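# Load tube rack into fume hood and close sash

## Task

Set the tube rack on the fume hood's work surface so that the whole rack lies past the orange tape line, standing upright, with each tube seated all the way down in a hole; then lower the sash until it is completely closed. The rack and tubes must never touch the floor, and the robot must not tip over or finish leaning, or the task fails. Everything must stay in place without the robot holding it, and at the end the gripper must be released and the robot moved away.

## Robot and tools

Robot: TidyBot++, a single-arm mobile manipulator. The base is 0.54 m long, 0.50 m wide and 0.38 m tall and rolls on four driven casters. On top sits one seven-joint arm ending in a two-finger gripper. The shoulder is 0.12 m ahead of the base centre and 0.68 m up. Segments: upper arm 0.42 m, forearm 0.31 m, hand 0.31 m to the hand point. Cameras: base_camera (fixed on the base, 644x364) and wrist_camera (fisheye, 644x476, looks along the hand). At the start the arm is folded, hand pointing down, reaching up to 0.08 m past the base front with the elbow as high as 1.15 m.

Frames: the base frame has its origin on the floor below the base centre, x forward, y left, z up. hand_pose is reported in it: the point between the finger pads, with its z axis along the fingers and its y axis along the closing direction. Odometry is the base frame as it was when the scene began; heading is positive to the left, range -3.142 to 3.142. base_tilt is in degrees, positive when leaning forward or right. Odometry and tilt carry a fixed error near 1 degree plus noise; wheel slip is counted as travel, and drift of a few cm and degrees builds up over many moves.

execute_actions: argument actions is a list holding zero or one action. An action may contain base, joints, or both, plus optional speeds. Motions inside one action begin together. Optional cameras: list of base_camera, wrist_camera or all; omitted/null/["all"] returns every camera, [] returns none. An empty actions list just reports state and images.
- base: exactly one key, each a relative offset from where the base last measured itself. translate_m: metres, forward positive, -2 to 2. strafe_m: metres, left positive, -2 to 2. rotate_rad: radians, counter-clockwise from above positive, -6.3 to 6.3.
- joints: absolute targets by name, radians unless noted. joint_1_rad any angle (whole arm about vertical; positive is clockwise from above, opposite to rotate_rad). joint_2_rad -2.249 to 2.249 (shoulder). joint_3_rad any angle (upper-arm roll; above 3.14 swings a forward-bent forearm rightward). joint_4_rad -2.579 to 2.579 (elbow). joint_5_rad any angle (forearm roll; positive swings a bent hand rightward). joint_6_rad -2.099 to 2.099 (wrist). joint_7_rad any angle (hand roll; with hand down, positive is counter-clockwise from above; at 1.57 fingers open left/right). gripper_pos 0 (open, ~85 mm gap) to 1 (closed); gap is roughly 85 x (1 - gripper_pos) mm. Done tolerances: ±0.039 for joints 1-4, ±0.056 for 5-7, ±0.03 gripper. Any-angle joints take the short way, so turn in steps below half a revolution.
- speeds: caps for this action only: translate_m and strafe_m 0.05-0.5 m/s, rotate_rad 0.1-1.57 rad/s (the maxima are defaults). A base move needing more than 8.667 s is rejected; no action exceeds 15 s.
Unknown keys or out-of-range numbers reject the whole call with no motion. Omitted joints or base may keep chasing older targets.

Arm geometry with joint_1_rad = 0, joint_3_rad = 3.14, joint_5_rad = 0: the arm stays in the vertical plane of the base x axis. Angles from vertical (forward positive): upper arm = joint_2_rad, forearm = joint_2_rad - joint_4_rad, hand = that minus joint_6_rad. Forward reach from the shoulder is the sum of length x sin(angle); height is the sum of length x cos(angle). A downward-pointing hand reaches at most about 0.94 m above the floor, and only near the base. Joint speeds up to 1.39 rad/s (1.22 for joints 5-7).

Result lines: base_status and joint_status report how each motion of the last accepted action ended. done = reached (for the base: wheels turned enough, slip possible). off_target = stopped short, maybe still pushing. contact_stop / time_out = target dropped, holding position (base only reports contact_stop after reaching the target and then being pushed). A blocked base can read done while short. "joint command not followed" with a cause line means a self-collision check withheld arm targets (the gripper still moves); named joints then show not_followed and may retry later. on_its_own lists uncommanded changes. motor_effort gives percent of max per motor, with the bracketed value the peak; readings have offsets and noise. ARM HIT means a hard hit on the base or the arm itself; nothing prevents arm-base contact. Gripper at 1: done means empty or very thin grip; off_target means something is held, at the shown reading. Closed fingertips reach ~20 mm past hand_pose.

Friction and load: joints may stop slightly off with all done; re-sending the same target does nothing. Correct by sending last command + (wanted - read) for all seven joints. hand_pose itself may be 1-2 cm wrong; trust images. A held load makes the arm sag (no gravity compensation for payload); never command a joint to its current reading while holding, as it may sink.

Other tools: wait(seconds 0-10) lets the scene run with nothing new commanded and returns state and images. zoom_image(camera, region [x0,y0,x1,y1], at most 504x504 px) enlarges part of the latest full image. read_manual(section "licences") returns licence text only. finished_scene(scene) ends the current scene irreversibly and reports success; the goal must hold after the robot keeps its last command.

Hazards: torque sensors fault if a joint exceeds 104.5 N m (joints 1-4) or 51.3 N m (5-7), freezing the arm and gripper for 10 s and skipping the rest of the call while the base keeps going. Holding loads heats motors: MOTOR HOT from 60 °C, and an OVER-TEMPERATURE FAULT at 75 °C lets the arm sink; affected keys show limit_stop_at_motor_heat and should be re-sent. The robot can tip if the arm snags something above ~0.8 m while driving, or if a raised hand is pushed sideways; pulling the arm back or backing away rights it. Avoid dropping the rack or tubes, slamming the sash, hard pushes, and driving into the hood. Small disturbances may nudge loose objects. The robot holds its last command while the reader's reply is being produced.

Each tool is called as name(argument=value, ...), one argument or row to a line, values as JSON.

## Session

execute_actions(
  actions=[],
)

Scene clock: 0.00 s.
base_odometry: x=+0.000 y=+0.000 heading=+0.000 (m, m, rad; odometry frame)
base_tilt: forward=+0.2 right=+0.4 (deg)
base_status: not commanded
joint_positions: joint_1_rad=+0.045 joint_2_rad=-0.309 joint_3_rad=+3.168 joint_4_rad=-2.503 joint_5_rad=-0.016 joint_6_rad=-0.899 joint_7_rad=+1.552 gripper_pos=+0.000
joint_status: not commanded
motor_effort: joint_1_rad=-1 joint_2_rad=-3 joint_3_rad=-1 joint_4_rad=+14 joint_5_rad=-1 joint_6_rad=+1 joint_7_rad=+0 (%)
hand_pose: x=+0.2618 y=-0.0040 z=+0.5884 quat_wxyz=(-0.010, +0.998, -0.049, +0.025) (m; base frame)
pictures: base_camera, wrist_camera
Images, in order (width x height): base_camera 644x364, wrist_camera 644x476.

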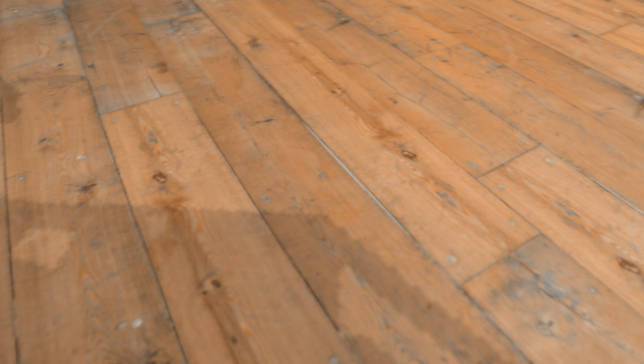

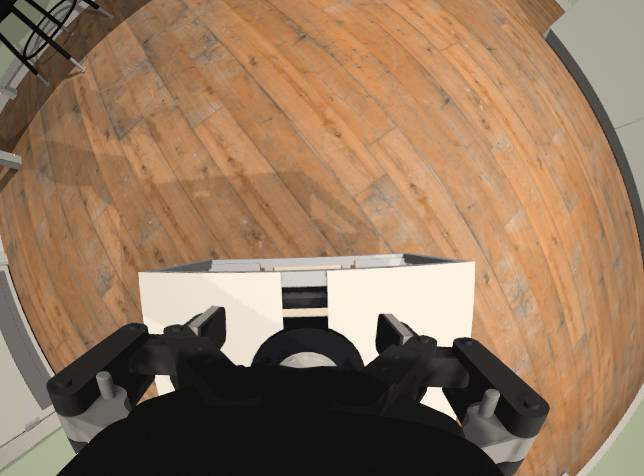

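execute_actions(
  actions=[
    {"joints":{"joint_6_rad":0.45}},
  ],
  cameras=["wrist_camera"],
)

execute_actions(
  actions=[
    {"base":{"rotate_rad":2.1}},
  ],
  cameras=["wrist_camera"],
)

execute_actions(
  actions=[
    {"base":{"rotate_rad":2.1}},
  ],
  cameras=["wrist_camera"],
)

Scene clock: 2.57 s.
base_odometry: x=+0.000 y=+0.000 heading=+0.000 (m, m, rad; odometry frame)
base_tilt: forward=+0.2 right=+0.4 (deg)
base_status: not commanded
joint_positions: joint_1_rad=+0.045 joint_2_rad=-0.309 joint_3_rad=+3.168 joint_4_rad=-2.502 joint_5_rad=-0.016 joint_6_rad=+0.447 joint_7_rad=+1.552 gripper_pos=+0.000
joint_status: all done
motor_effort: joint_1_rad=-1(1) joint_2_rad=-8(8) joint_3_rad=+0(1) joint_4_rad=+18(18) joint_5_rad=+0(0) joint_6_rad=+7(8) joint_7_rad=+0(0) (%)
hand_pose: x=+0.5520 y=-0.0325 z=+0.8453 quat_wxyz=(+0.011, +0.765, -0.044, +0.642) (m; base frame)
pictures: wrist_camera
Images, in order (width x height): wrist_camera 644x476.

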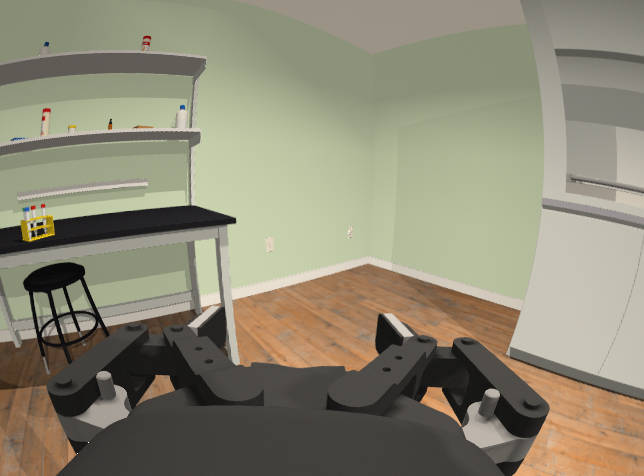

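Scene clock: 5.40 s.
base_odometry: x=+0.000 y=+0.000 heading=+2.100 (m, m, rad; odometry frame)
base_tilt: forward=+0.2 right=+0.4 (deg)
base_status: done
joint_positions: joint_1_rad=+0.045 joint_2_rad=-0.309 joint_3_rad=+3.168 joint_4_rad=-2.502 joint_5_rad=-0.016 joint_6_rad=+0.447 joint_7_rad=+1.552 gripper_pos=+0.000
joint_status: not commanded
motor_effort: joint_1_rad=-1(2) joint_2_rad=-8(9) joint_3_rad=-1(0) joint_4_rad=+18(18) joint_5_rad=-1(0) joint_6_rad=+8(8) joint_7_rad=+0(0) (%)
hand_pose: x=+0.5520 y=-0.0325 z=+0.8453 quat_wxyz=(+0.011, +0.765, -0.044, +0.642) (m; base frame)
pictures: wrist_camera
Images, in order (width x height): wrist_camera 644x476.

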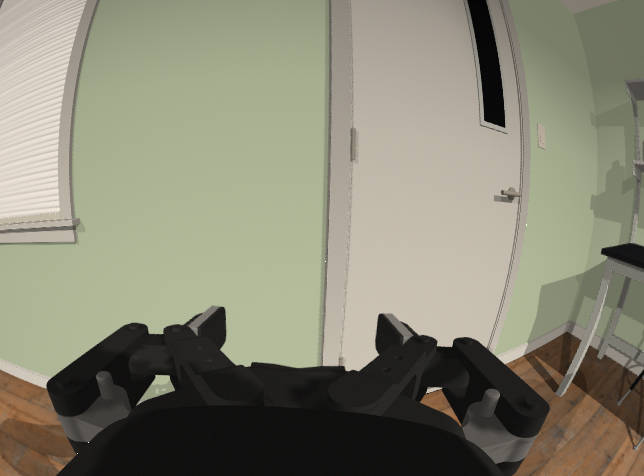

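Scene clock: 8.03 s.
base_odometry: x=+0.000 y=+0.000 heading=-2.083 (m, m, rad; odometry frame)
base_tilt: forward=+0.2 right=+0.4 (deg)
base_status: done
joint_positions: joint_1_rad=+0.045 joint_2_rad=-0.309 joint_3_rad=+3.168 joint_4_rad=-2.502 joint_5_rad=-0.016 joint_6_rad=+0.447 joint_7_rad=+1.552 gripper_pos=+0.000
joint_status: not commanded
motor_effort: joint_1_rad=-1(2) joint_2_rad=-8(9) joint_3_rad=-1(2) joint_4_rad=+18(18) joint_5_rad=+0(0) joint_6_rad=+8(8) joint_7_rad=+0(0) (%)
hand_pose: x=+0.5520 y=-0.0325 z=+0.8453 quat_wxyz=(+0.011, +0.765, -0.044, +0.642) (m; base frame)
pictures: wrist_camera
Images, in order (width x height): wrist_camera 644x476.

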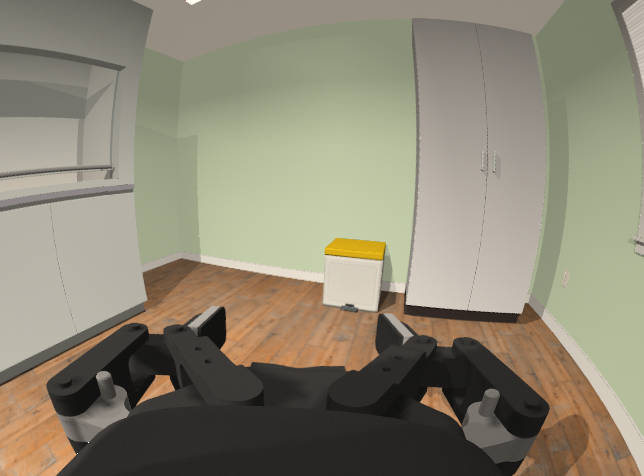

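execute_actions(
  actions=[
    {"base":{"rotate_rad":1.3}},
  ],
)

Scene clock: 10.83 s.
base_odometry: x=+0.000 y=+0.000 heading=-0.783 (m, m, rad; odometry frame)
base_tilt: forward=+0.2 right=+0.4 (deg)
base_status: done
joint_positions: joint_1_rad=+0.045 joint_2_rad=-0.309 joint_3_rad=+3.168 joint_4_rad=-2.502 joint_5_rad=-0.016 joint_6_rad=+0.447 joint_7_rad=+1.552 gripper_pos=+0.000
joint_status: not commanded
motor_effort: joint_1_rad=-1(2) joint_2_rad=-8(9) joint_3_rad=-1(0) joint_4_rad=+18(18) joint_5_rad=-1(1) joint_6_rad=+8(8) joint_7_rad=+0(0) (%)
hand_pose: x=+0.5520 y=-0.0325 z=+0.8453 quat_wxyz=(+0.011, +0.765, -0.044, +0.642) (m; base frame)
pictures: base_camera, wrist_camera
Images, in order (width x height): base_camera 644x364, wrist_camera 644x476.

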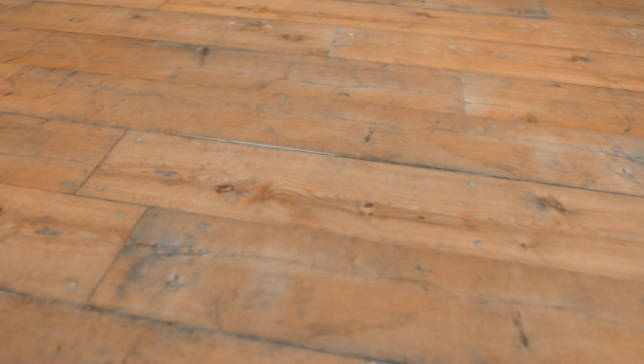

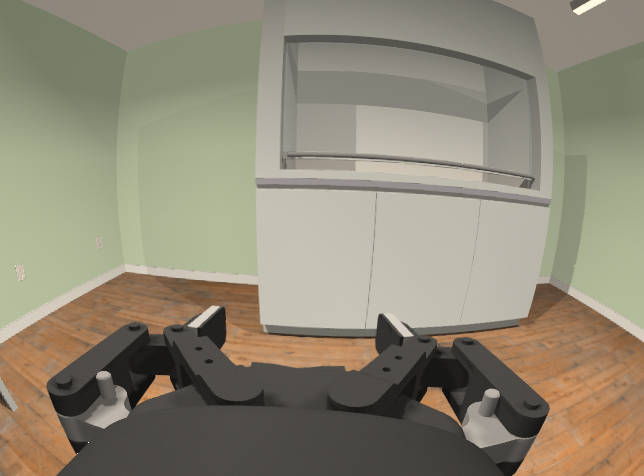

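execute_actions(
  actions=[
    {"base":{"rotate_rad":-0.26}},
  ],
  cameras=[],
)

execute_actions(
  actions=[
    {"base":{"translate_m":0.9},"joints":{"joint_1_rad":0,"joint_2_rad":-0.45,"joint_3_rad":3.14,"joint_4_rad":-2.1,"joint_6_rad":0.08}},
  ],
)

Scene clock: 13.10 s.
base_odometry: x=+0.000 y=+0.000 heading=-1.043 (m, m, rad; odometry frame)
base_tilt: forward=+0.2 right=+0.4 (deg)
base_status: done
joint_positions: joint_1_rad=+0.045 joint_2_rad=-0.309 joint_3_rad=+3.168 joint_4_rad=-2.502 joint_5_rad=-0.016 joint_6_rad=+0.447 joint_7_rad=+1.552 gripper_pos=+0.000
joint_status: not commanded
motor_effort: joint_1_rad=-1(2) joint_2_rad=-8(8) joint_3_rad=-1(0) joint_4_rad=+18(19) joint_5_rad=+0(0) joint_6_rad=+8(8) joint_7_rad=+0(0) (%)
hand_pose: x=+0.5520 y=-0.0325 z=+0.8453 quat_wxyz=(+0.011, +0.765, -0.044, +0.642) (m; base frame)
pictures: none
No camera images: the call's "cameras" was empty. Leave "cameras" out to get every camera's image.

Scene clock: 16.27 s.
base_odometry: x=+0.454 y=-0.777 heading=-1.042 (m, m, rad; odometry frame)
base_tilt: forward=+0.2 right=+0.4 (deg)
base_status: done
joint_positions: joint_1_rad=+0.018 joint_2_rad=-0.433 joint_3_rad=+3.161 joint_4_rad=-2.106 joint_5_rad=-0.016 joint_6_rad=+0.104 joint_7_rad=+1.552 gripper_pos=+0.000
joint_status: all done
motor_effort: joint_1_rad=-2(2) joint_2_rad=-7(10) joint_3_rad=-1(0) joint_4_rad=+21(21) joint_5_rad=+0(0) joint_6_rad=+8(8) joint_7_rad=+0(0) (%)
hand_pose: x=+0.5664 y=-0.0181 z=+1.0319 quat_wxyz=(-0.002, +0.706, -0.028, +0.707) (m; base frame)
pictures: base_camera, wrist_camera
Images, in order (width x height): base_camera 644x364, wrist_camera 644x476.

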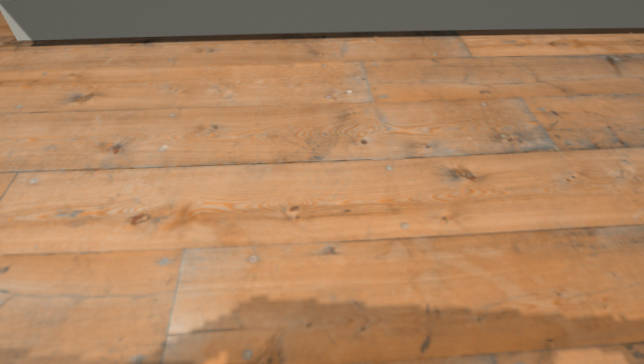

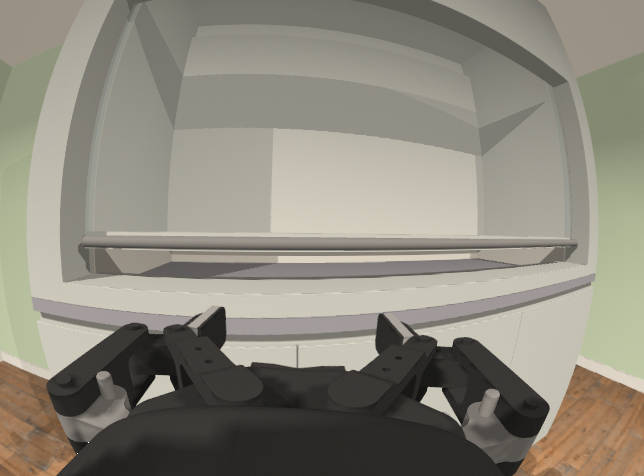

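execute_actions(
  actions=[
    {"base":{"rotate_rad":0.055}},
  ],
  cameras=[],
)

execute_actions(
  actions=[
    {"base":{"translate_m":0.25}},
  ],
)

Scene clock: 19.07 s.
base_odometry: x=+0.454 y=-0.777 heading=-0.987 (m, m, rad; odometry frame)
base_tilt: forward=+0.2 right=+0.4 (deg)
base_status: done
joint_positions: joint_1_rad=+0.012 joint_2_rad=-0.433 joint_3_rad=+3.153 joint_4_rad=-2.106 joint_5_rad=-0.016 joint_6_rad=+0.104 joint_7_rad=+1.552 gripper_pos=+0.000
joint_status: not commanded
motor_effort: joint_1_rad=-1(3) joint_2_rad=-7(7) joint_3_rad=-1(3) joint_4_rad=+20(21) joint_5_rad=+0(0) joint_6_rad=+8(8) joint_7_rad=+0(0) (%)
hand_pose: x=+0.5665 y=-0.0109 z=+1.0319 quat_wxyz=(-0.006, +0.706, -0.023, +0.707) (m; base frame)
pictures: none
No camera images: the call's "cameras" was empty. Leave "cameras" out to get every camera's image.

Scene clock: 20.83 s.
base_odometry: x=+0.592 y=-0.986 heading=-0.987 (m, m, rad; odometry frame)
base_tilt: forward=+0.2 right=+0.4 (deg)
base_status: done
joint_positions: joint_1_rad=+0.012 joint_2_rad=-0.437 joint_3_rad=+3.153 joint_4_rad=-2.106 joint_5_rad=-0.016 joint_6_rad=+0.103 joint_7_rad=+1.552 gripper_pos=+0.000
joint_status: not commanded
motor_effort: joint_1_rad=-1(1) joint_2_rad=-6(10) joint_3_rad=-1(0) joint_4_rad=+21(22) joint_5_rad=+0(0) joint_6_rad=+7(8) joint_7_rad=+0(1) (%)
hand_pose: x=+0.5650 y=-0.0108 z=+1.0337 quat_wxyz=(-0.006, +0.705, -0.022, +0.709) (m; base frame)
pictures: base_camera, wrist_camera
Images, in order (width x height): base_camera 644x364, wrist_camera 644x476.

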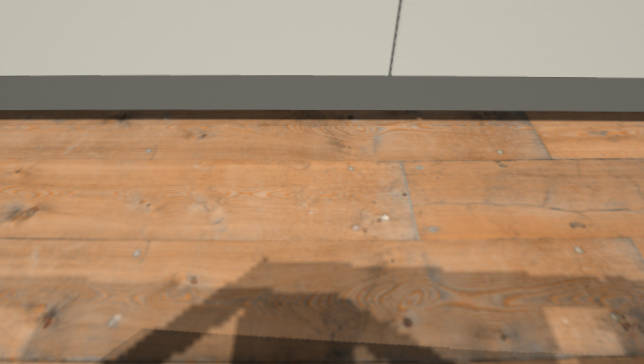

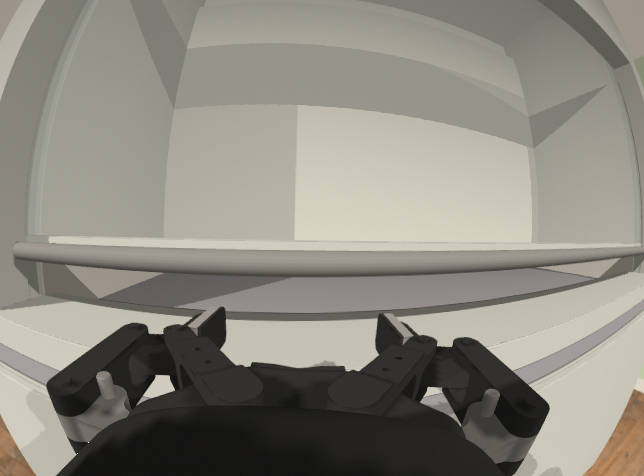

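execute_actions(
  actions=[
    {"joints":{"joint_4_rad":-2.01,"joint_6_rad":0.0,"joint_7_rad":0,"gripper_pos":0.3}},
  ],
  cameras=["wrist_camera"],
)

Scene clock: 23.63 s.
base_odometry: x=+0.592 y=-0.986 heading=-0.987 (m, m, rad; odometry frame)
base_tilt: forward=+0.2 right=+0.4 (deg)
base_status: not commanded
joint_positions: joint_1_rad=+0.012 joint_2_rad=-0.437 joint_3_rad=+3.153 joint_4_rad=-2.021 joint_5_rad=-0.016 joint_6_rad=+0.026 joint_7_rad=+0.013 gripper_pos=+0.300
joint_status: all done
motor_effort: joint_1_rad=-1(1) joint_2_rad=-7(7) joint_3_rad=-1(1) joint_4_rad=+21(22) joint_5_rad=+1(0) joint_6_rad=+8(9) joint_7_rad=+0(1) (%)
hand_pose: x=+0.5665 y=-0.0106 z=+1.0631 quat_wxyz=(-0.500, +0.489, -0.504, +0.507) (m; base frame)
pictures: wrist_camera
Images, in order (width x height): wrist_camera 644x476.

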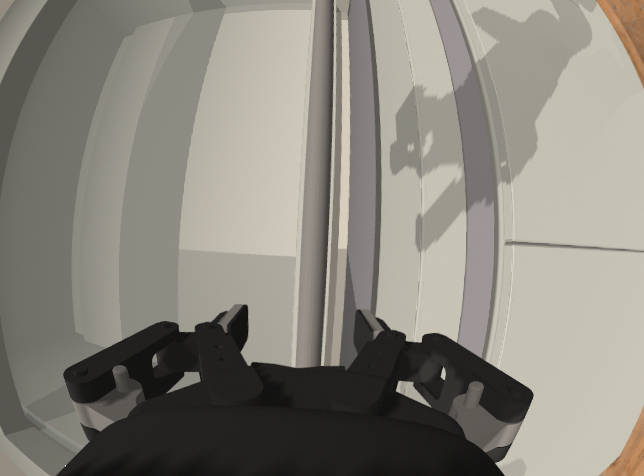

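execute_actions(
  actions=[
    {"base":{"translate_m":0.09},"joints":{"joint_6_rad":-0.03},"speeds":{"translate_m":0.1}},
  ],
  cameras=["wrist_camera"],
)

Scene clock: 25.63 s.
base_odometry: x=+0.642 y=-1.061 heading=-0.986 (m, m, rad; odometry frame)
base_tilt: forward=+0.2 right=+0.4 (deg)
base_status: done
joint_positions: joint_1_rad=+0.012 joint_2_rad=-0.441 joint_3_rad=+3.153 joint_4_rad=-2.020 joint_5_rad=-0.016 joint_6_rad=-0.008 joint_7_rad=+0.013 gripper_pos=+0.300
joint_status: all done
motor_effort: joint_1_rad=-1(2) joint_2_rad=-6(10) joint_3_rad=-1(1) joint_4_rad=+21(22) joint_5_rad=+0(0) joint_6_rad=+8(8) joint_7_rad=+0(0) (%)
hand_pose: x=+0.5651 y=-0.0104 z=+1.0549 quat_wxyz=(-0.493, +0.496, -0.512, +0.499) (m; base frame)
pictures: wrist_camera
Images, in order (width x height): wrist_camera 644x476.

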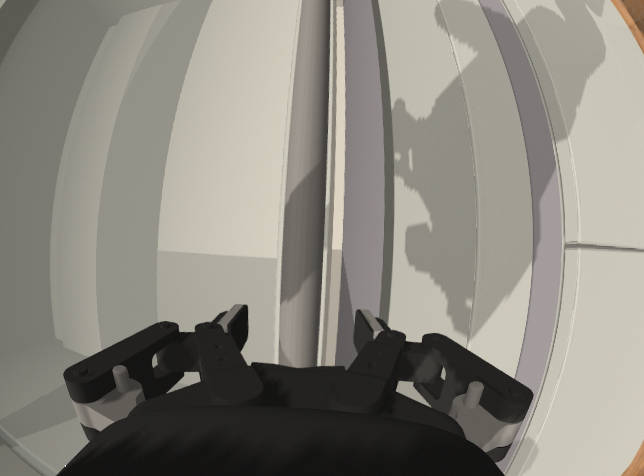

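execute_actions(
  actions=[
    {"base":{"translate_m":0.055},"speeds":{"translate_m":0.05}},
  ],
  cameras=["wrist_camera"],
)

execute_actions(
  actions=[
    {"joints":{"gripper_pos":0.8}},
  ],
  cameras=["wrist_camera"],
)

Scene clock: 27.80 s.
base_odometry: x=+0.672 y=-1.107 heading=-0.986 (m, m, rad; odometry frame)
base_tilt: forward=+0.2 right=+0.4 (deg)
base_status: done
joint_positions: joint_1_rad=+0.012 joint_2_rad=-0.441 joint_3_rad=+3.153 joint_4_rad=-2.019 joint_5_rad=-0.016 joint_6_rad=-0.008 joint_7_rad=+0.013 gripper_pos=+0.300
joint_status: not commanded
motor_effort: joint_1_rad=-1(2) joint_2_rad=-6(10) joint_3_rad=-1(0) joint_4_rad=+22(21) joint_5_rad=+0(0) joint_6_rad=+8(8) joint_7_rad=+0(0) (%)
hand_pose: x=+0.5649 y=-0.0104 z=+1.0553 quat_wxyz=(-0.493, +0.496, -0.511, +0.500) (m; base frame)
pictures: wrist_camera
Images, in order (width x height): wrist_camera 644x476.

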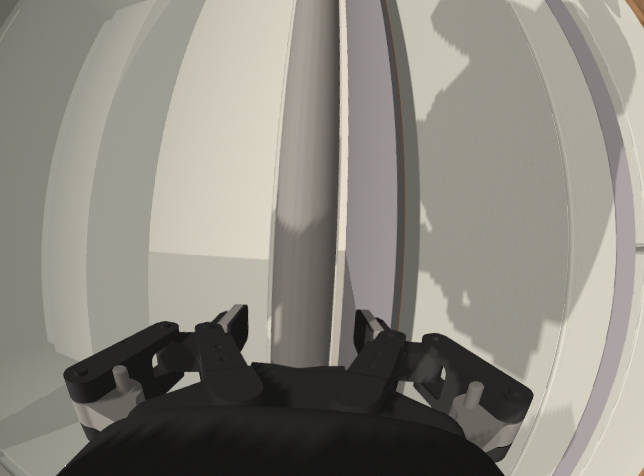

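Scene clock: 28.63 s.
base_odometry: x=+0.672 y=-1.107 heading=-0.986 (m, m, rad; odometry frame)
base_tilt: forward=+0.2 right=+0.4 (deg)
base_status: not commanded
joint_positions: joint_1_rad=+0.012 joint_2_rad=-0.444 joint_3_rad=+3.153 joint_4_rad=-2.019 joint_5_rad=-0.016 joint_6_rad=-0.010 joint_7_rad=+0.013 gripper_pos=+0.619
joint_status: gripper_pos off_target (ended at +0.619, target +0.800)
motor_effort: joint_1_rad=-1(1) joint_2_rad=-7(8) joint_3_rad=-1(1) joint_4_rad=+22(22) joint_5_rad=+0(0) joint_6_rad=+8(9) joint_7_rad=+0(1) (%)
hand_pose: x=+0.5641 y=-0.0104 z=+1.0559 quat_wxyz=(-0.493, +0.496, -0.511, +0.500) (m; base frame)
pictures: wrist_camera
Images, in order (width x height): wrist_camera 644x476.

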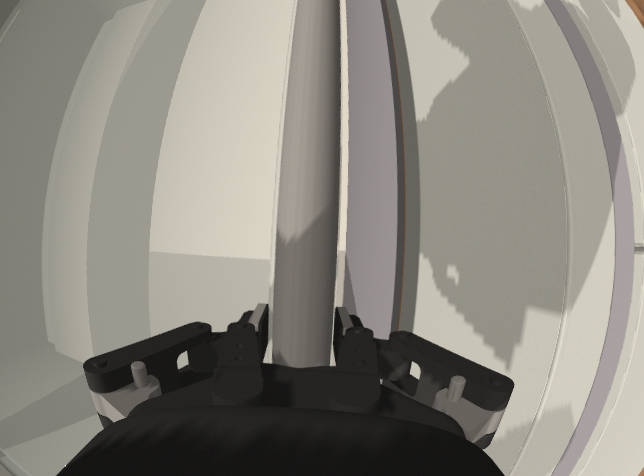

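execute_actions(
  actions=[
    {"joints":{"gripper_pos":0.54,"joint_2_rad":-0.403,"joint_4_rad":-1.66,"joint_6_rad":-0.29}},
  ],
  cameras=["wrist_camera"],
)

execute_actions(
  actions=[
    {"joints":{"joint_2_rad":-0.298,"joint_4_rad":-1.25,"joint_6_rad":-0.59}},
  ],
  cameras=["wrist_camera"],
)

Scene clock: 31.80 s.
base_odometry: x=+0.672 y=-1.107 heading=-0.986 (m, m, rad; odometry frame)
base_tilt: forward=+0.2 right=+0.4 (deg)
base_status: not commanded
joint_positions: joint_1_rad=+0.012 joint_2_rad=-0.418 joint_3_rad=+3.154 joint_4_rad=-1.765 joint_5_rad=-0.016 joint_6_rad=-0.389 joint_7_rad=+0.013 gripper_pos=+0.540
joint_status: joint_4_rad off_target (ended at -1.765, target -1.660); joint_6_rad off_target (ended at -0.389, target -0.290); the others done
motor_effort: joint_1_rad=-3(6) joint_2_rad=-9(11) joint_3_rad=-2(7) joint_4_rad=+37(43) joint_5_rad=+0(2) joint_6_rad=+23(26) joint_7_rad=+0(0) (%)
hand_pose: x=+0.5617 y=-0.0090 z=+1.0853 quat_wxyz=(-0.455, +0.533, -0.546, +0.459) (m; base frame)
pictures: wrist_camera
Images, in order (width x height): wrist_camera 644x476.

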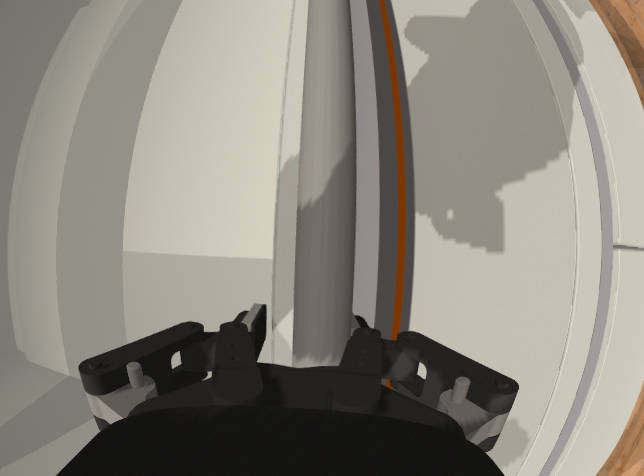

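Scene clock: 33.90 s.
base_odometry: x=+0.672 y=-1.107 heading=-0.986 (m, m, rad; odometry frame)
base_tilt: forward=+0.2 right=+0.4 (deg)
base_status: not commanded
joint_positions: joint_1_rad=+0.012 joint_2_rad=-0.311 joint_3_rad=+3.153 joint_4_rad=-1.275 joint_5_rad=-0.016 joint_6_rad=-0.636 joint_7_rad=+0.013 gripper_pos=+0.540
joint_status: all done
motor_effort: joint_1_rad=-1(7) joint_2_rad=-11(11) joint_3_rad=-1(7) joint_4_rad=+22(49) joint_5_rad=+0(4) joint_6_rad=+11(33) joint_7_rad=+0(1) (%)
hand_pose: x=+0.5594 y=-0.0078 z=+1.2531 quat_wxyz=(-0.491, +0.503, -0.511, +0.495) (m; base frame)
pictures: wrist_camera
Images, in order (width x height): wrist_camera 644x476.

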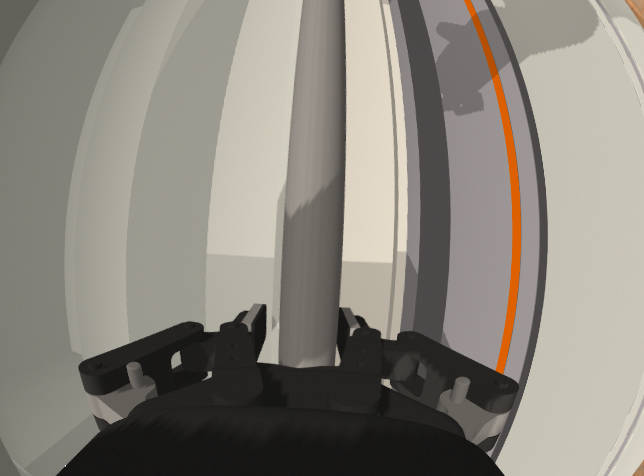

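execute_actions(
  actions=[
    {"joints":{"joint_2_rad":-0.08,"joint_4_rad":-0.66,"joint_6_rad":-0.92}},
  ],
  cameras=["wrist_camera"],
)

Scene clock: 36.53 s.
base_odometry: x=+0.672 y=-1.107 heading=-0.986 (m, m, rad; odometry frame)
base_tilt: forward=+0.2 right=+0.4 (deg)
base_status: not commanded
joint_positions: joint_1_rad=+0.012 joint_2_rad=-0.100 joint_3_rad=+3.153 joint_4_rad=-0.688 joint_5_rad=-0.014 joint_6_rad=-0.981 joint_7_rad=+0.013 gripper_pos=+0.539
joint_status: joint_6_rad off_target (ended at -0.981, target -0.920); the others done
motor_effort: joint_1_rad=-1(6) joint_2_rad=-13(13) joint_3_rad=-1(6) joint_4_rad=+18(36) joint_5_rad=+0(4) joint_6_rad=+14(35) joint_7_rad=+0(0) (%)
hand_pose: x=+0.5628 y=-0.0066 z=+1.3626 quat_wxyz=(-0.496, +0.497, -0.502, +0.505) (m; base frame)
pictures: wrist_camera
Images, in order (width x height): wrist_camera 644x476.

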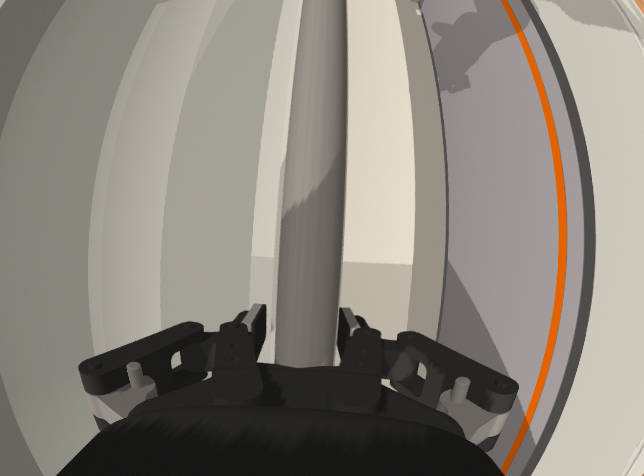

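execute_actions(
  actions=[
    {"base":{"translate_m":-0.45},"joints":{"gripper_pos":0.2,"joint_6_rad":-0.98},"speeds":{"translate_m":0.3}},
  ],
  cameras=[],
)

execute_actions(
  actions=[
    {"joints":{"gripper_pos":0,"joint_2_rad":-0.45,"joint_4_rad":-1.9,"joint_6_rad":-0.2,"joint_7_rad":1.57}},
  ],
  cameras=["wrist_camera"],
)

execute_actions(
  actions=[
    {"base":{"rotate_rad":1.571}},
  ],
)

Scene clock: 40.40 s.
base_odometry: x=+0.424 y=-0.731 heading=-0.985 (m, m, rad; odometry frame)
base_tilt: forward=+0.2 right=+0.4 (deg)
base_status: done
joint_positions: joint_1_rad=+0.012 joint_2_rad=-0.083 joint_3_rad=+3.153 joint_4_rad=-0.666 joint_5_rad=-0.014 joint_6_rad=-0.981 joint_7_rad=+0.013 gripper_pos=+0.200
joint_status: all done
motor_effort: joint_1_rad=-2(3) joint_2_rad=-12(15) joint_3_rad=-1(3) joint_4_rad=+14(17) joint_5_rad=-1(1) joint_6_rad=+8(11) joint_7_rad=+1(0) (%)
hand_pose: x=+0.5683 y=-0.0065 z=+1.3661 quat_wxyz=(-0.498, +0.496, -0.500, +0.506) (m; base frame)
pictures: none
No camera images: the call's "cameras" was empty. Leave "cameras" out to get every camera's image.

Scene clock: 42.93 s.
base_odometry: x=+0.424 y=-0.731 heading=-0.985 (m, m, rad; odometry frame)
base_tilt: forward=+0.2 right=+0.4 (deg)
base_status: not commanded
joint_positions: joint_1_rad=+0.012 joint_2_rad=-0.425 joint_3_rad=+3.153 joint_4_rad=-1.891 joint_5_rad=-0.014 joint_6_rad=-0.226 joint_7_rad=+1.539 gripper_pos=+0.000
joint_status: all done
motor_effort: joint_1_rad=-1(1) joint_2_rad=-7(14) joint_3_rad=-1(1) joint_4_rad=+21(21) joint_5_rad=+0(0) joint_6_rad=+8(8) joint_7_rad=+0(0) (%)
hand_pose: x=+0.5673 y=-0.0099 z=+1.0599 quat_wxyz=(-0.010, +0.749, -0.026, +0.662) (m; base frame)
pictures: wrist_camera
Images, in order (width x height): wrist_camera 644x476.

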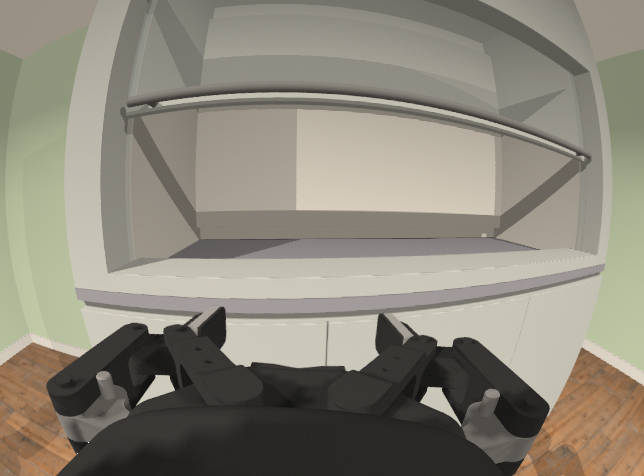

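Scene clock: 45.23 s.
base_odometry: x=+0.424 y=-0.731 heading=+0.586 (m, m, rad; odometry frame)
base_tilt: forward=+0.2 right=+0.4 (deg)
base_status: done
joint_positions: joint_1_rad=+0.008 joint_2_rad=-0.425 joint_3_rad=+3.148 joint_4_rad=-1.892 joint_5_rad=-0.014 joint_6_rad=-0.225 joint_7_rad=+1.539 gripper_pos=+0.000
joint_status: not commanded
motor_effort: joint_1_rad=-1(3) joint_2_rad=-7(9) joint_3_rad=+0(1) joint_4_rad=+20(22) joint_5_rad=+0(0) joint_6_rad=+8(8) joint_7_rad=+0(0) (%)
hand_pose: x=+0.5673 y=-0.0049 z=+1.0602 quat_wxyz=(-0.012, +0.748, -0.022, +0.663) (m; base frame)
pictures: base_camera, wrist_camera
Images, in order (width x height): base_camera 644x364, wrist_camera 644x476.

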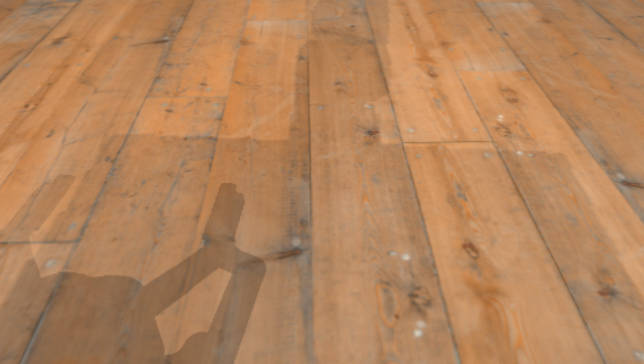

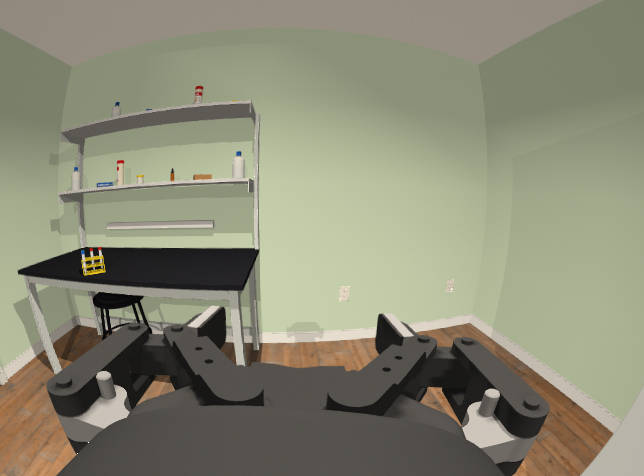

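execute_actions(
  actions=[
    {"base":{"strafe_m":1.15},"joints":{"joint_6_rad":-0.6}},
  ],
  cameras=["wrist_camera"],
)

execute_actions(
  actions=[
    {"base":{"translate_m":0.5}},
  ],
)

Scene clock: 49.57 s.
base_odometry: x=-0.213 y=+0.226 heading=+0.586 (m, m, rad; odometry frame)
base_tilt: forward=+0.2 right=+0.4 (deg)
base_status: done
joint_positions: joint_1_rad=+0.008 joint_2_rad=-0.428 joint_3_rad=+3.148 joint_4_rad=-1.902 joint_5_rad=-0.014 joint_6_rad=-0.597 joint_7_rad=+1.539 gripper_pos=+0.000
joint_status: all done
motor_effort: joint_1_rad=-1(2) joint_2_rad=-6(7) joint_3_rad=-1(1) joint_4_rad=+21(23) joint_5_rad=+0(0) joint_6_rad=+7(9) joint_7_rad=+0(0) (%)
hand_pose: x=+0.5305 y=-0.0026 z=+0.9460 quat_wxyz=(-0.012, +0.860, -0.023, +0.510) (m; base frame)
pictures: wrist_camera
Images, in order (width x height): wrist_camera 644x476.

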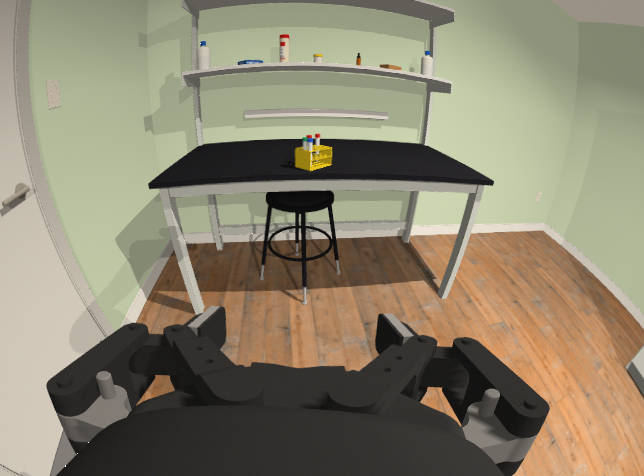

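Scene clock: 51.93 s.
base_odometry: x=+0.204 y=+0.503 heading=+0.587 (m, m, rad; odometry frame)
base_tilt: forward=+0.2 right=+0.4 (deg)
base_status: done
joint_positions: joint_1_rad=+0.008 joint_2_rad=-0.436 joint_3_rad=+3.148 joint_4_rad=-1.902 joint_5_rad=-0.014 joint_6_rad=-0.597 joint_7_rad=+1.539 gripper_pos=+0.000
joint_status: not commanded
motor_effort: joint_1_rad=-1(2) joint_2_rad=-6(11) joint_3_rad=-1(0) joint_4_rad=+21(21) joint_5_rad=+0(1) joint_6_rad=+7(8) joint_7_rad=+0(0) (%)
hand_pose: x=+0.5284 y=-0.0026 z=+0.9493 quat_wxyz=(-0.012, +0.858, -0.023, +0.514) (m; base frame)
pictures: base_camera, wrist_camera
Images, in order (width x height): base_camera 644x364, wrist_camera 644x476.

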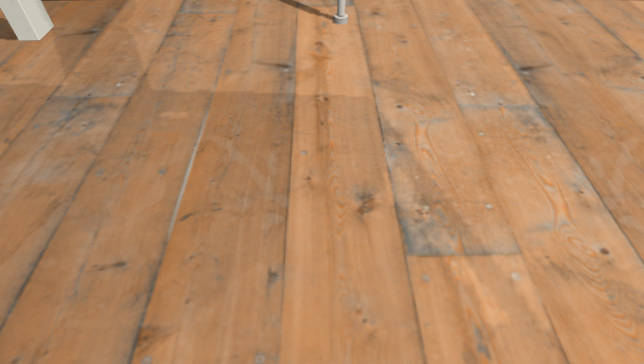

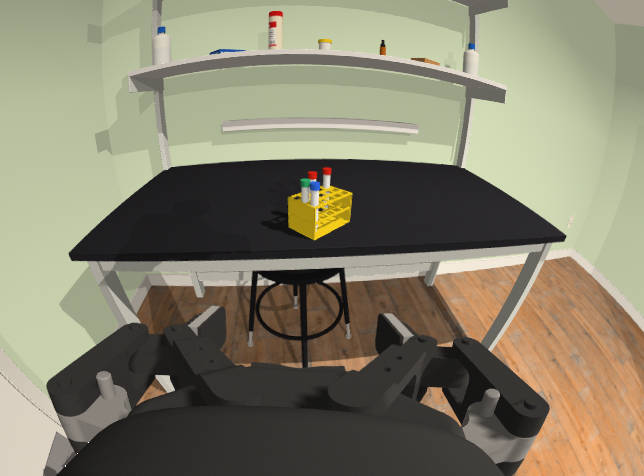

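zoom_image(
  camera="wrist_camera",
  region=[270,150,380,250],
)

Region (270, 150, 380, 250) of wrist_camera's 644x476 image, scaled by 4.582; it fills the top 458 rows of this view, and the rest is white.

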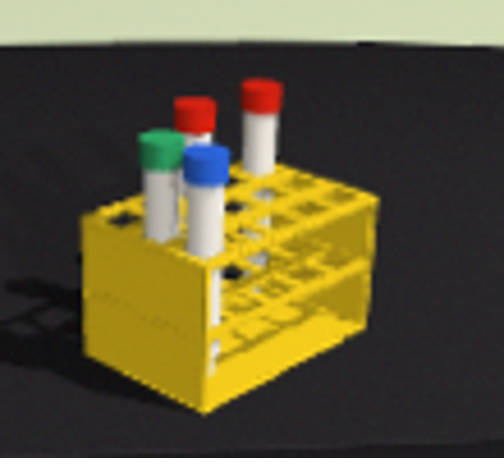

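execute_actions(
  actions=[
    {"base":{"translate_m":0.45},"joints":{"joint_2_rad":0.0,"joint_4_rad":-1.2,"joint_6_rad":-1.6}},
  ],
)

zoom_image(
  camera="wrist_camera",
  region=[220,100,420,300],
)

Scene clock: 55.60 s.
base_odometry: x=+0.578 y=+0.752 heading=+0.587 (m, m, rad; odometry frame)
base_tilt: forward=+0.2 right=+0.4 (deg)
base_status: done
joint_positions: joint_1_rad=+0.008 joint_2_rad=-0.008 joint_3_rad=+3.148 joint_4_rad=-1.211 joint_5_rad=-0.014 joint_6_rad=-1.574 joint_7_rad=+1.539 gripper_pos=+0.000
joint_status: all done
motor_effort: joint_1_rad=-1(1) joint_2_rad=-18(21) joint_3_rad=-1(1) joint_4_rad=+16(21) joint_5_rad=+0(0) joint_6_rad=+3(8) joint_7_rad=+0(0) (%)
hand_pose: x=+0.5200 y=-0.0001 z=+0.9250 quat_wxyz=(-0.008, +0.983, -0.021, +0.181) (m; base frame)
pictures: base_camera, wrist_camera
Images, in order (width x height): base_camera 644x364, wrist_camera 644x476.

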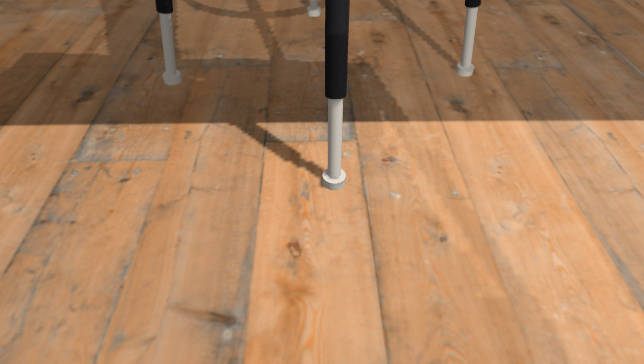

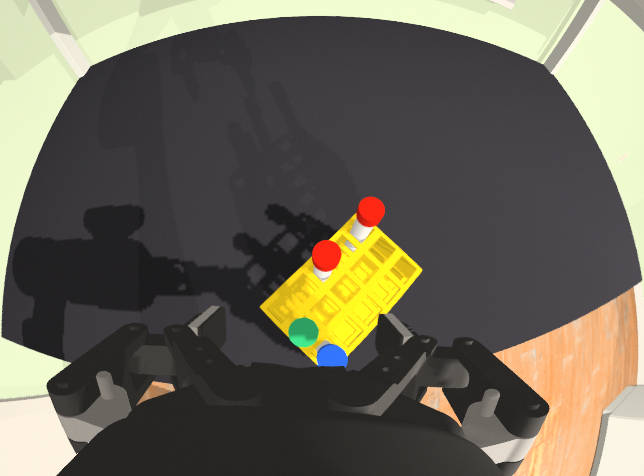

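Region (220, 100, 420, 300) of wrist_camera's 644x476 image, scaled by 2.520.

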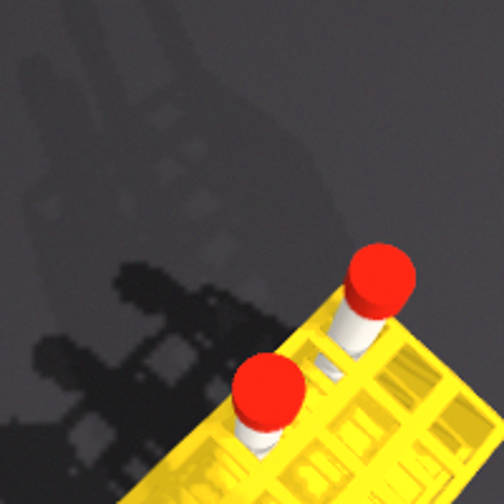

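execute_actions(
  actions=[
    {"base":{"translate_m":-0.25},"joints":{"joint_2_rad":-0.3}},
  ],
  cameras=[],
)

execute_actions(
  actions=[
    {"base":{"strafe_m":0.35},"joints":{"joint_2_rad":-0.1,"joint_4_rad":-2.364,"joint_6_rad":0.445}},
  ],
)

Scene clock: 59.43 s.
base_odometry: x=+0.370 y=+0.614 heading=+0.587 (m, m, rad; odometry frame)
base_tilt: forward=+0.2 right=+0.4 (deg)
base_status: done
joint_positions: joint_1_rad=+0.008 joint_2_rad=-0.309 joint_3_rad=+3.147 joint_4_rad=-1.203 joint_5_rad=-0.014 joint_6_rad=-1.577 joint_7_rad=+1.539 gripper_pos=+0.000
joint_status: all done
motor_effort: joint_1_rad=-1(2) joint_2_rad=-5(23) joint_3_rad=-1(2) joint_4_rad=+16(17) joint_5_rad=+0(1) joint_6_rad=+5(5) joint_7_rad=+0(1) (%)
hand_pose: x=+0.4297 y=+0.0009 z=+1.0355 quat_wxyz=(-0.010, +0.944, -0.019, +0.329) (m; base frame)
pictures: none
No camera images: the call's "cameras" was empty. Leave "cameras" out to get every camera's image.

Scene clock: 62.10 s.
base_odometry: x=+0.176 y=+0.906 heading=+0.587 (m, m, rad; odometry frame)
base_tilt: forward=+0.2 right=+0.4 (deg)
base_status: done
joint_positions: joint_1_rad=+0.008 joint_2_rad=-0.126 joint_3_rad=+3.145 joint_4_rad=-2.354 joint_5_rad=-0.014 joint_6_rad=+0.422 joint_7_rad=+1.539 gripper_pos=+0.000
joint_status: all done
motor_effort: joint_1_rad=-1(0) joint_2_rad=-14(16) joint_3_rad=-1(1) joint_4_rad=+17(21) joint_5_rad=+0(1) joint_6_rad=+8(8) joint_7_rad=+0(0) (%)
hand_pose: x=+0.6177 y=-0.0060 z=+0.8343 quat_wxyz=(-0.008, +0.785, -0.024, +0.619) (m; base frame)
pictures: base_camera, wrist_camera
Images, in order (width x height): base_camera 644x364, wrist_camera 644x476.

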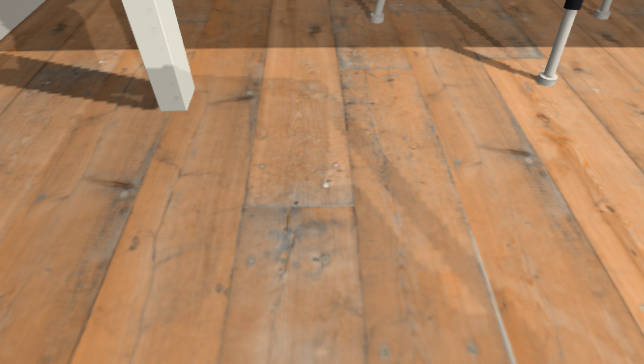

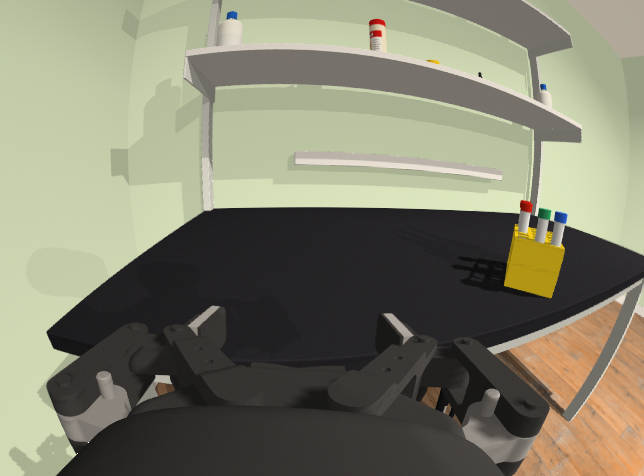

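execute_actions(
  actions=[
    {"base":{"strafe_m":0.11},"joints":{"joint_1_rad":0.86,"joint_2_rad":-0.15}},
  ],
  cameras=[],
)

execute_actions(
  actions=[
    {"base":{"translate_m":0.25},"speeds":{"translate_m":0.2}},
  ],
)

Scene clock: 65.20 s.
base_odometry: x=+0.115 y=+0.997 heading=+0.587 (m, m, rad; odometry frame)
base_tilt: forward=+0.2 right=+0.4 (deg)
base_status: done
joint_positions: joint_1_rad=+0.846 joint_2_rad=-0.126 joint_3_rad=+3.144 joint_4_rad=-2.354 joint_5_rad=-0.014 joint_6_rad=+0.422 joint_7_rad=+1.539 gripper_pos=+0.000
joint_status: all done
motor_effort: joint_1_rad=-1(0) joint_2_rad=-14(15) joint_3_rad=-1(1) joint_4_rad=+18(18) joint_5_rad=+0(1) joint_6_rad=+8(8) joint_7_rad=+0(0) (%)
hand_pose: x=+0.4482 y=-0.3747 z=+0.8343 quat_wxyz=(+0.244, +0.708, -0.341, +0.569) (m; base frame)
pictures: none
No camera images: the call's "cameras" was empty. Leave "cameras" out to get every camera's image.

Scene clock: 67.20 s.
base_odometry: x=+0.323 y=+1.136 heading=+0.587 (m, m, rad; odometry frame)
base_tilt: forward=+0.2 right=+0.4 (deg)
base_status: done
joint_positions: joint_1_rad=+0.847 joint_2_rad=-0.130 joint_3_rad=+3.144 joint_4_rad=-2.355 joint_5_rad=-0.014 joint_6_rad=+0.422 joint_7_rad=+1.539 gripper_pos=+0.000
joint_status: not commanded
motor_effort: joint_1_rad=-1(2) joint_2_rad=-14(15) joint_3_rad=-1(2) joint_4_rad=+18(18) joint_5_rad=+0(0) joint_6_rad=+7(8) joint_7_rad=+0(0) (%)
hand_pose: x=+0.4473 y=-0.3744 z=+0.8359 quat_wxyz=(+0.245, +0.706, -0.341, +0.570) (m; base frame)
pictures: base_camera, wrist_camera
Images, in order (width x height): base_camera 644x364, wrist_camera 644x476.

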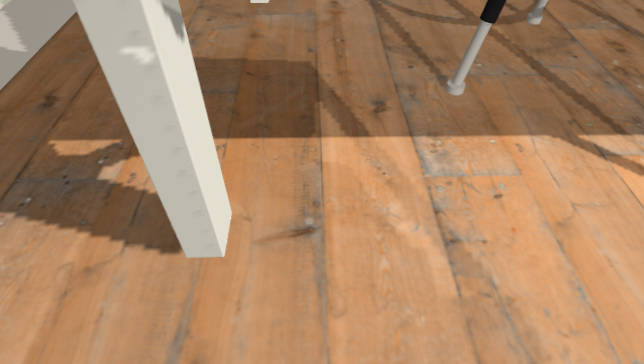

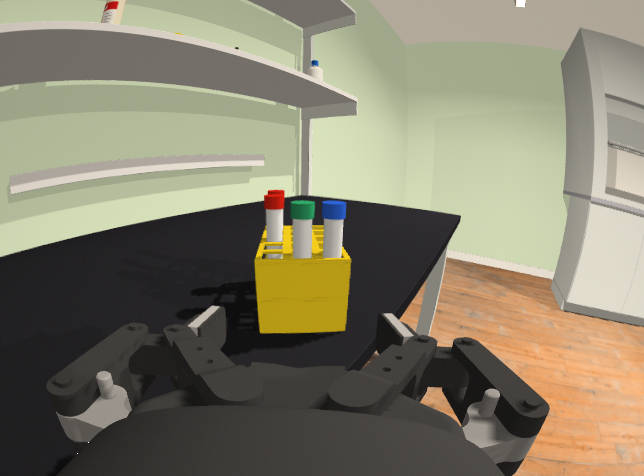

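execute_actions(
  actions=[
    {"joints":{"joint_2_rad":0.125,"joint_4_rad":-2.185,"joint_6_rad":0.505}},
  ],
  cameras=["wrist_camera"],
)

Scene clock: 69.30 s.
base_odometry: x=+0.323 y=+1.136 heading=+0.587 (m, m, rad; odometry frame)
base_tilt: forward=+0.2 right=+0.4 (deg)
base_status: not commanded
joint_positions: joint_1_rad=+0.847 joint_2_rad=+0.112 joint_3_rad=+3.144 joint_4_rad=-2.197 joint_5_rad=-0.014 joint_6_rad=+0.478 joint_7_rad=+1.539 gripper_pos=+0.000
joint_status: all done
motor_effort: joint_1_rad=-2(1) joint_2_rad=-22(24) joint_3_rad=-1(1) joint_4_rad=+17(18) joint_5_rad=+0(0) joint_6_rad=+7(9) joint_7_rad=+0(0) (%)
hand_pose: x=+0.5017 y=-0.4364 z=+0.8087 quat_wxyz=(+0.242, +0.714, -0.344, +0.560) (m; base frame)
pictures: wrist_camera
Images, in order (width x height): wrist_camera 644x476.

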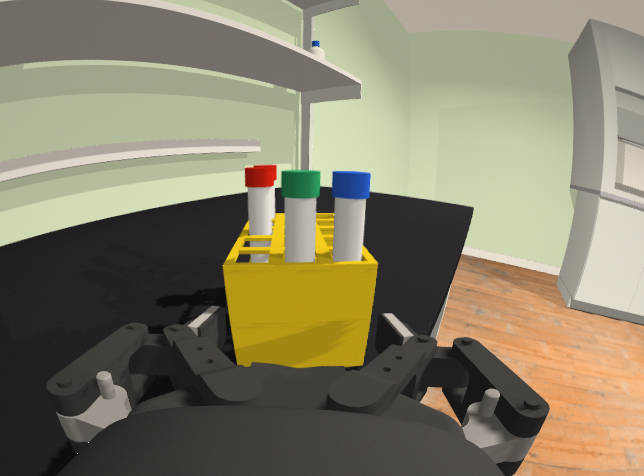

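execute_actions(
  actions=[
    {"joints":{"joint_2_rad":0.22,"joint_4_rad":-2.06,"joint_6_rad":0.44}},
  ],
  cameras=["wrist_camera"],
)

execute_actions(
  actions=[
    {"joints":{"gripper_pos":0.6}},
  ],
  cameras=["wrist_camera"],
)

Scene clock: 71.00 s.
base_odometry: x=+0.323 y=+1.136 heading=+0.587 (m, m, rad; odometry frame)
base_tilt: forward=+0.2 right=+0.4 (deg)
base_status: not commanded
joint_positions: joint_1_rad=+0.847 joint_2_rad=+0.201 joint_3_rad=+3.144 joint_4_rad=-2.066 joint_5_rad=-0.014 joint_6_rad=+0.465 joint_7_rad=+1.539 gripper_pos=+0.000
joint_status: all done
motor_effort: joint_1_rad=-1(1) joint_2_rad=-26(28) joint_3_rad=-1(1) joint_4_rad=+17(19) joint_5_rad=+0(0) joint_6_rad=+8(8) joint_7_rad=-1(1) (%)
hand_pose: x=+0.5332 y=-0.4722 z=+0.8214 quat_wxyz=(+0.246, +0.706, -0.340, +0.570) (m; base frame)
pictures: wrist_camera
Images, in order (width x height): wrist_camera 644x476.

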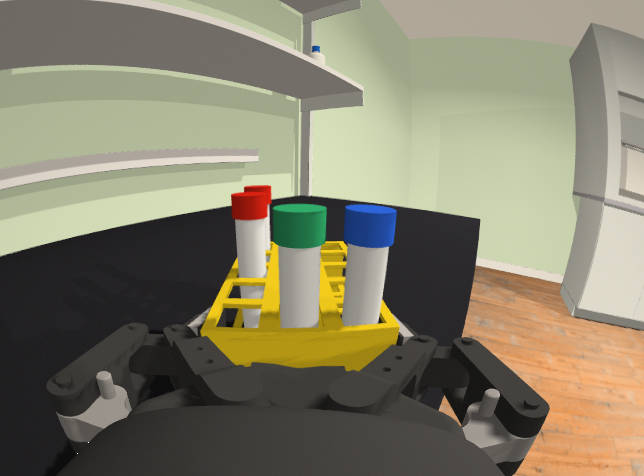

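Scene clock: 71.87 s.
base_odometry: x=+0.323 y=+1.136 heading=+0.587 (m, m, rad; odometry frame)
base_tilt: forward=+0.2 right=+0.4 (deg)
base_status: not commanded
joint_positions: joint_1_rad=+0.847 joint_2_rad=+0.201 joint_3_rad=+3.144 joint_4_rad=-2.065 joint_5_rad=-0.014 joint_6_rad=+0.465 joint_7_rad=+1.539 gripper_pos=+0.078
joint_status: gripper_pos off_target (ended at +0.078, target +0.600)
motor_effort: joint_1_rad=-1(2) joint_2_rad=-26(27) joint_3_rad=-1(1) joint_4_rad=+17(17) joint_5_rad=+0(0) joint_6_rad=+8(8) joint_7_rad=+0(0) (%)
hand_pose: x=+0.5336 y=-0.4726 z=+0.8218 quat_wxyz=(+0.246, +0.706, -0.340, +0.571) (m; base frame)
pictures: wrist_camera
Images, in order (width x height): wrist_camera 644x476.

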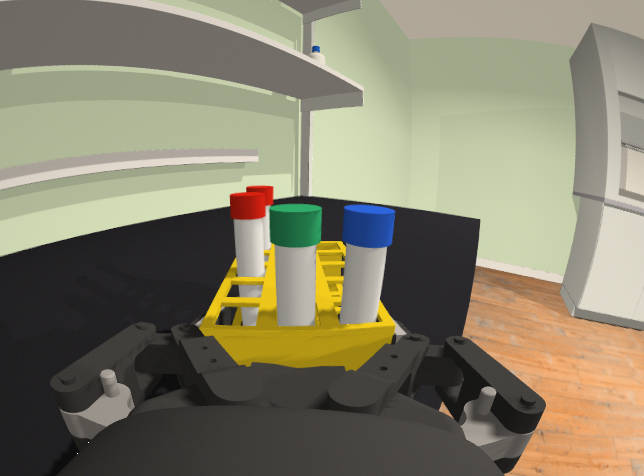

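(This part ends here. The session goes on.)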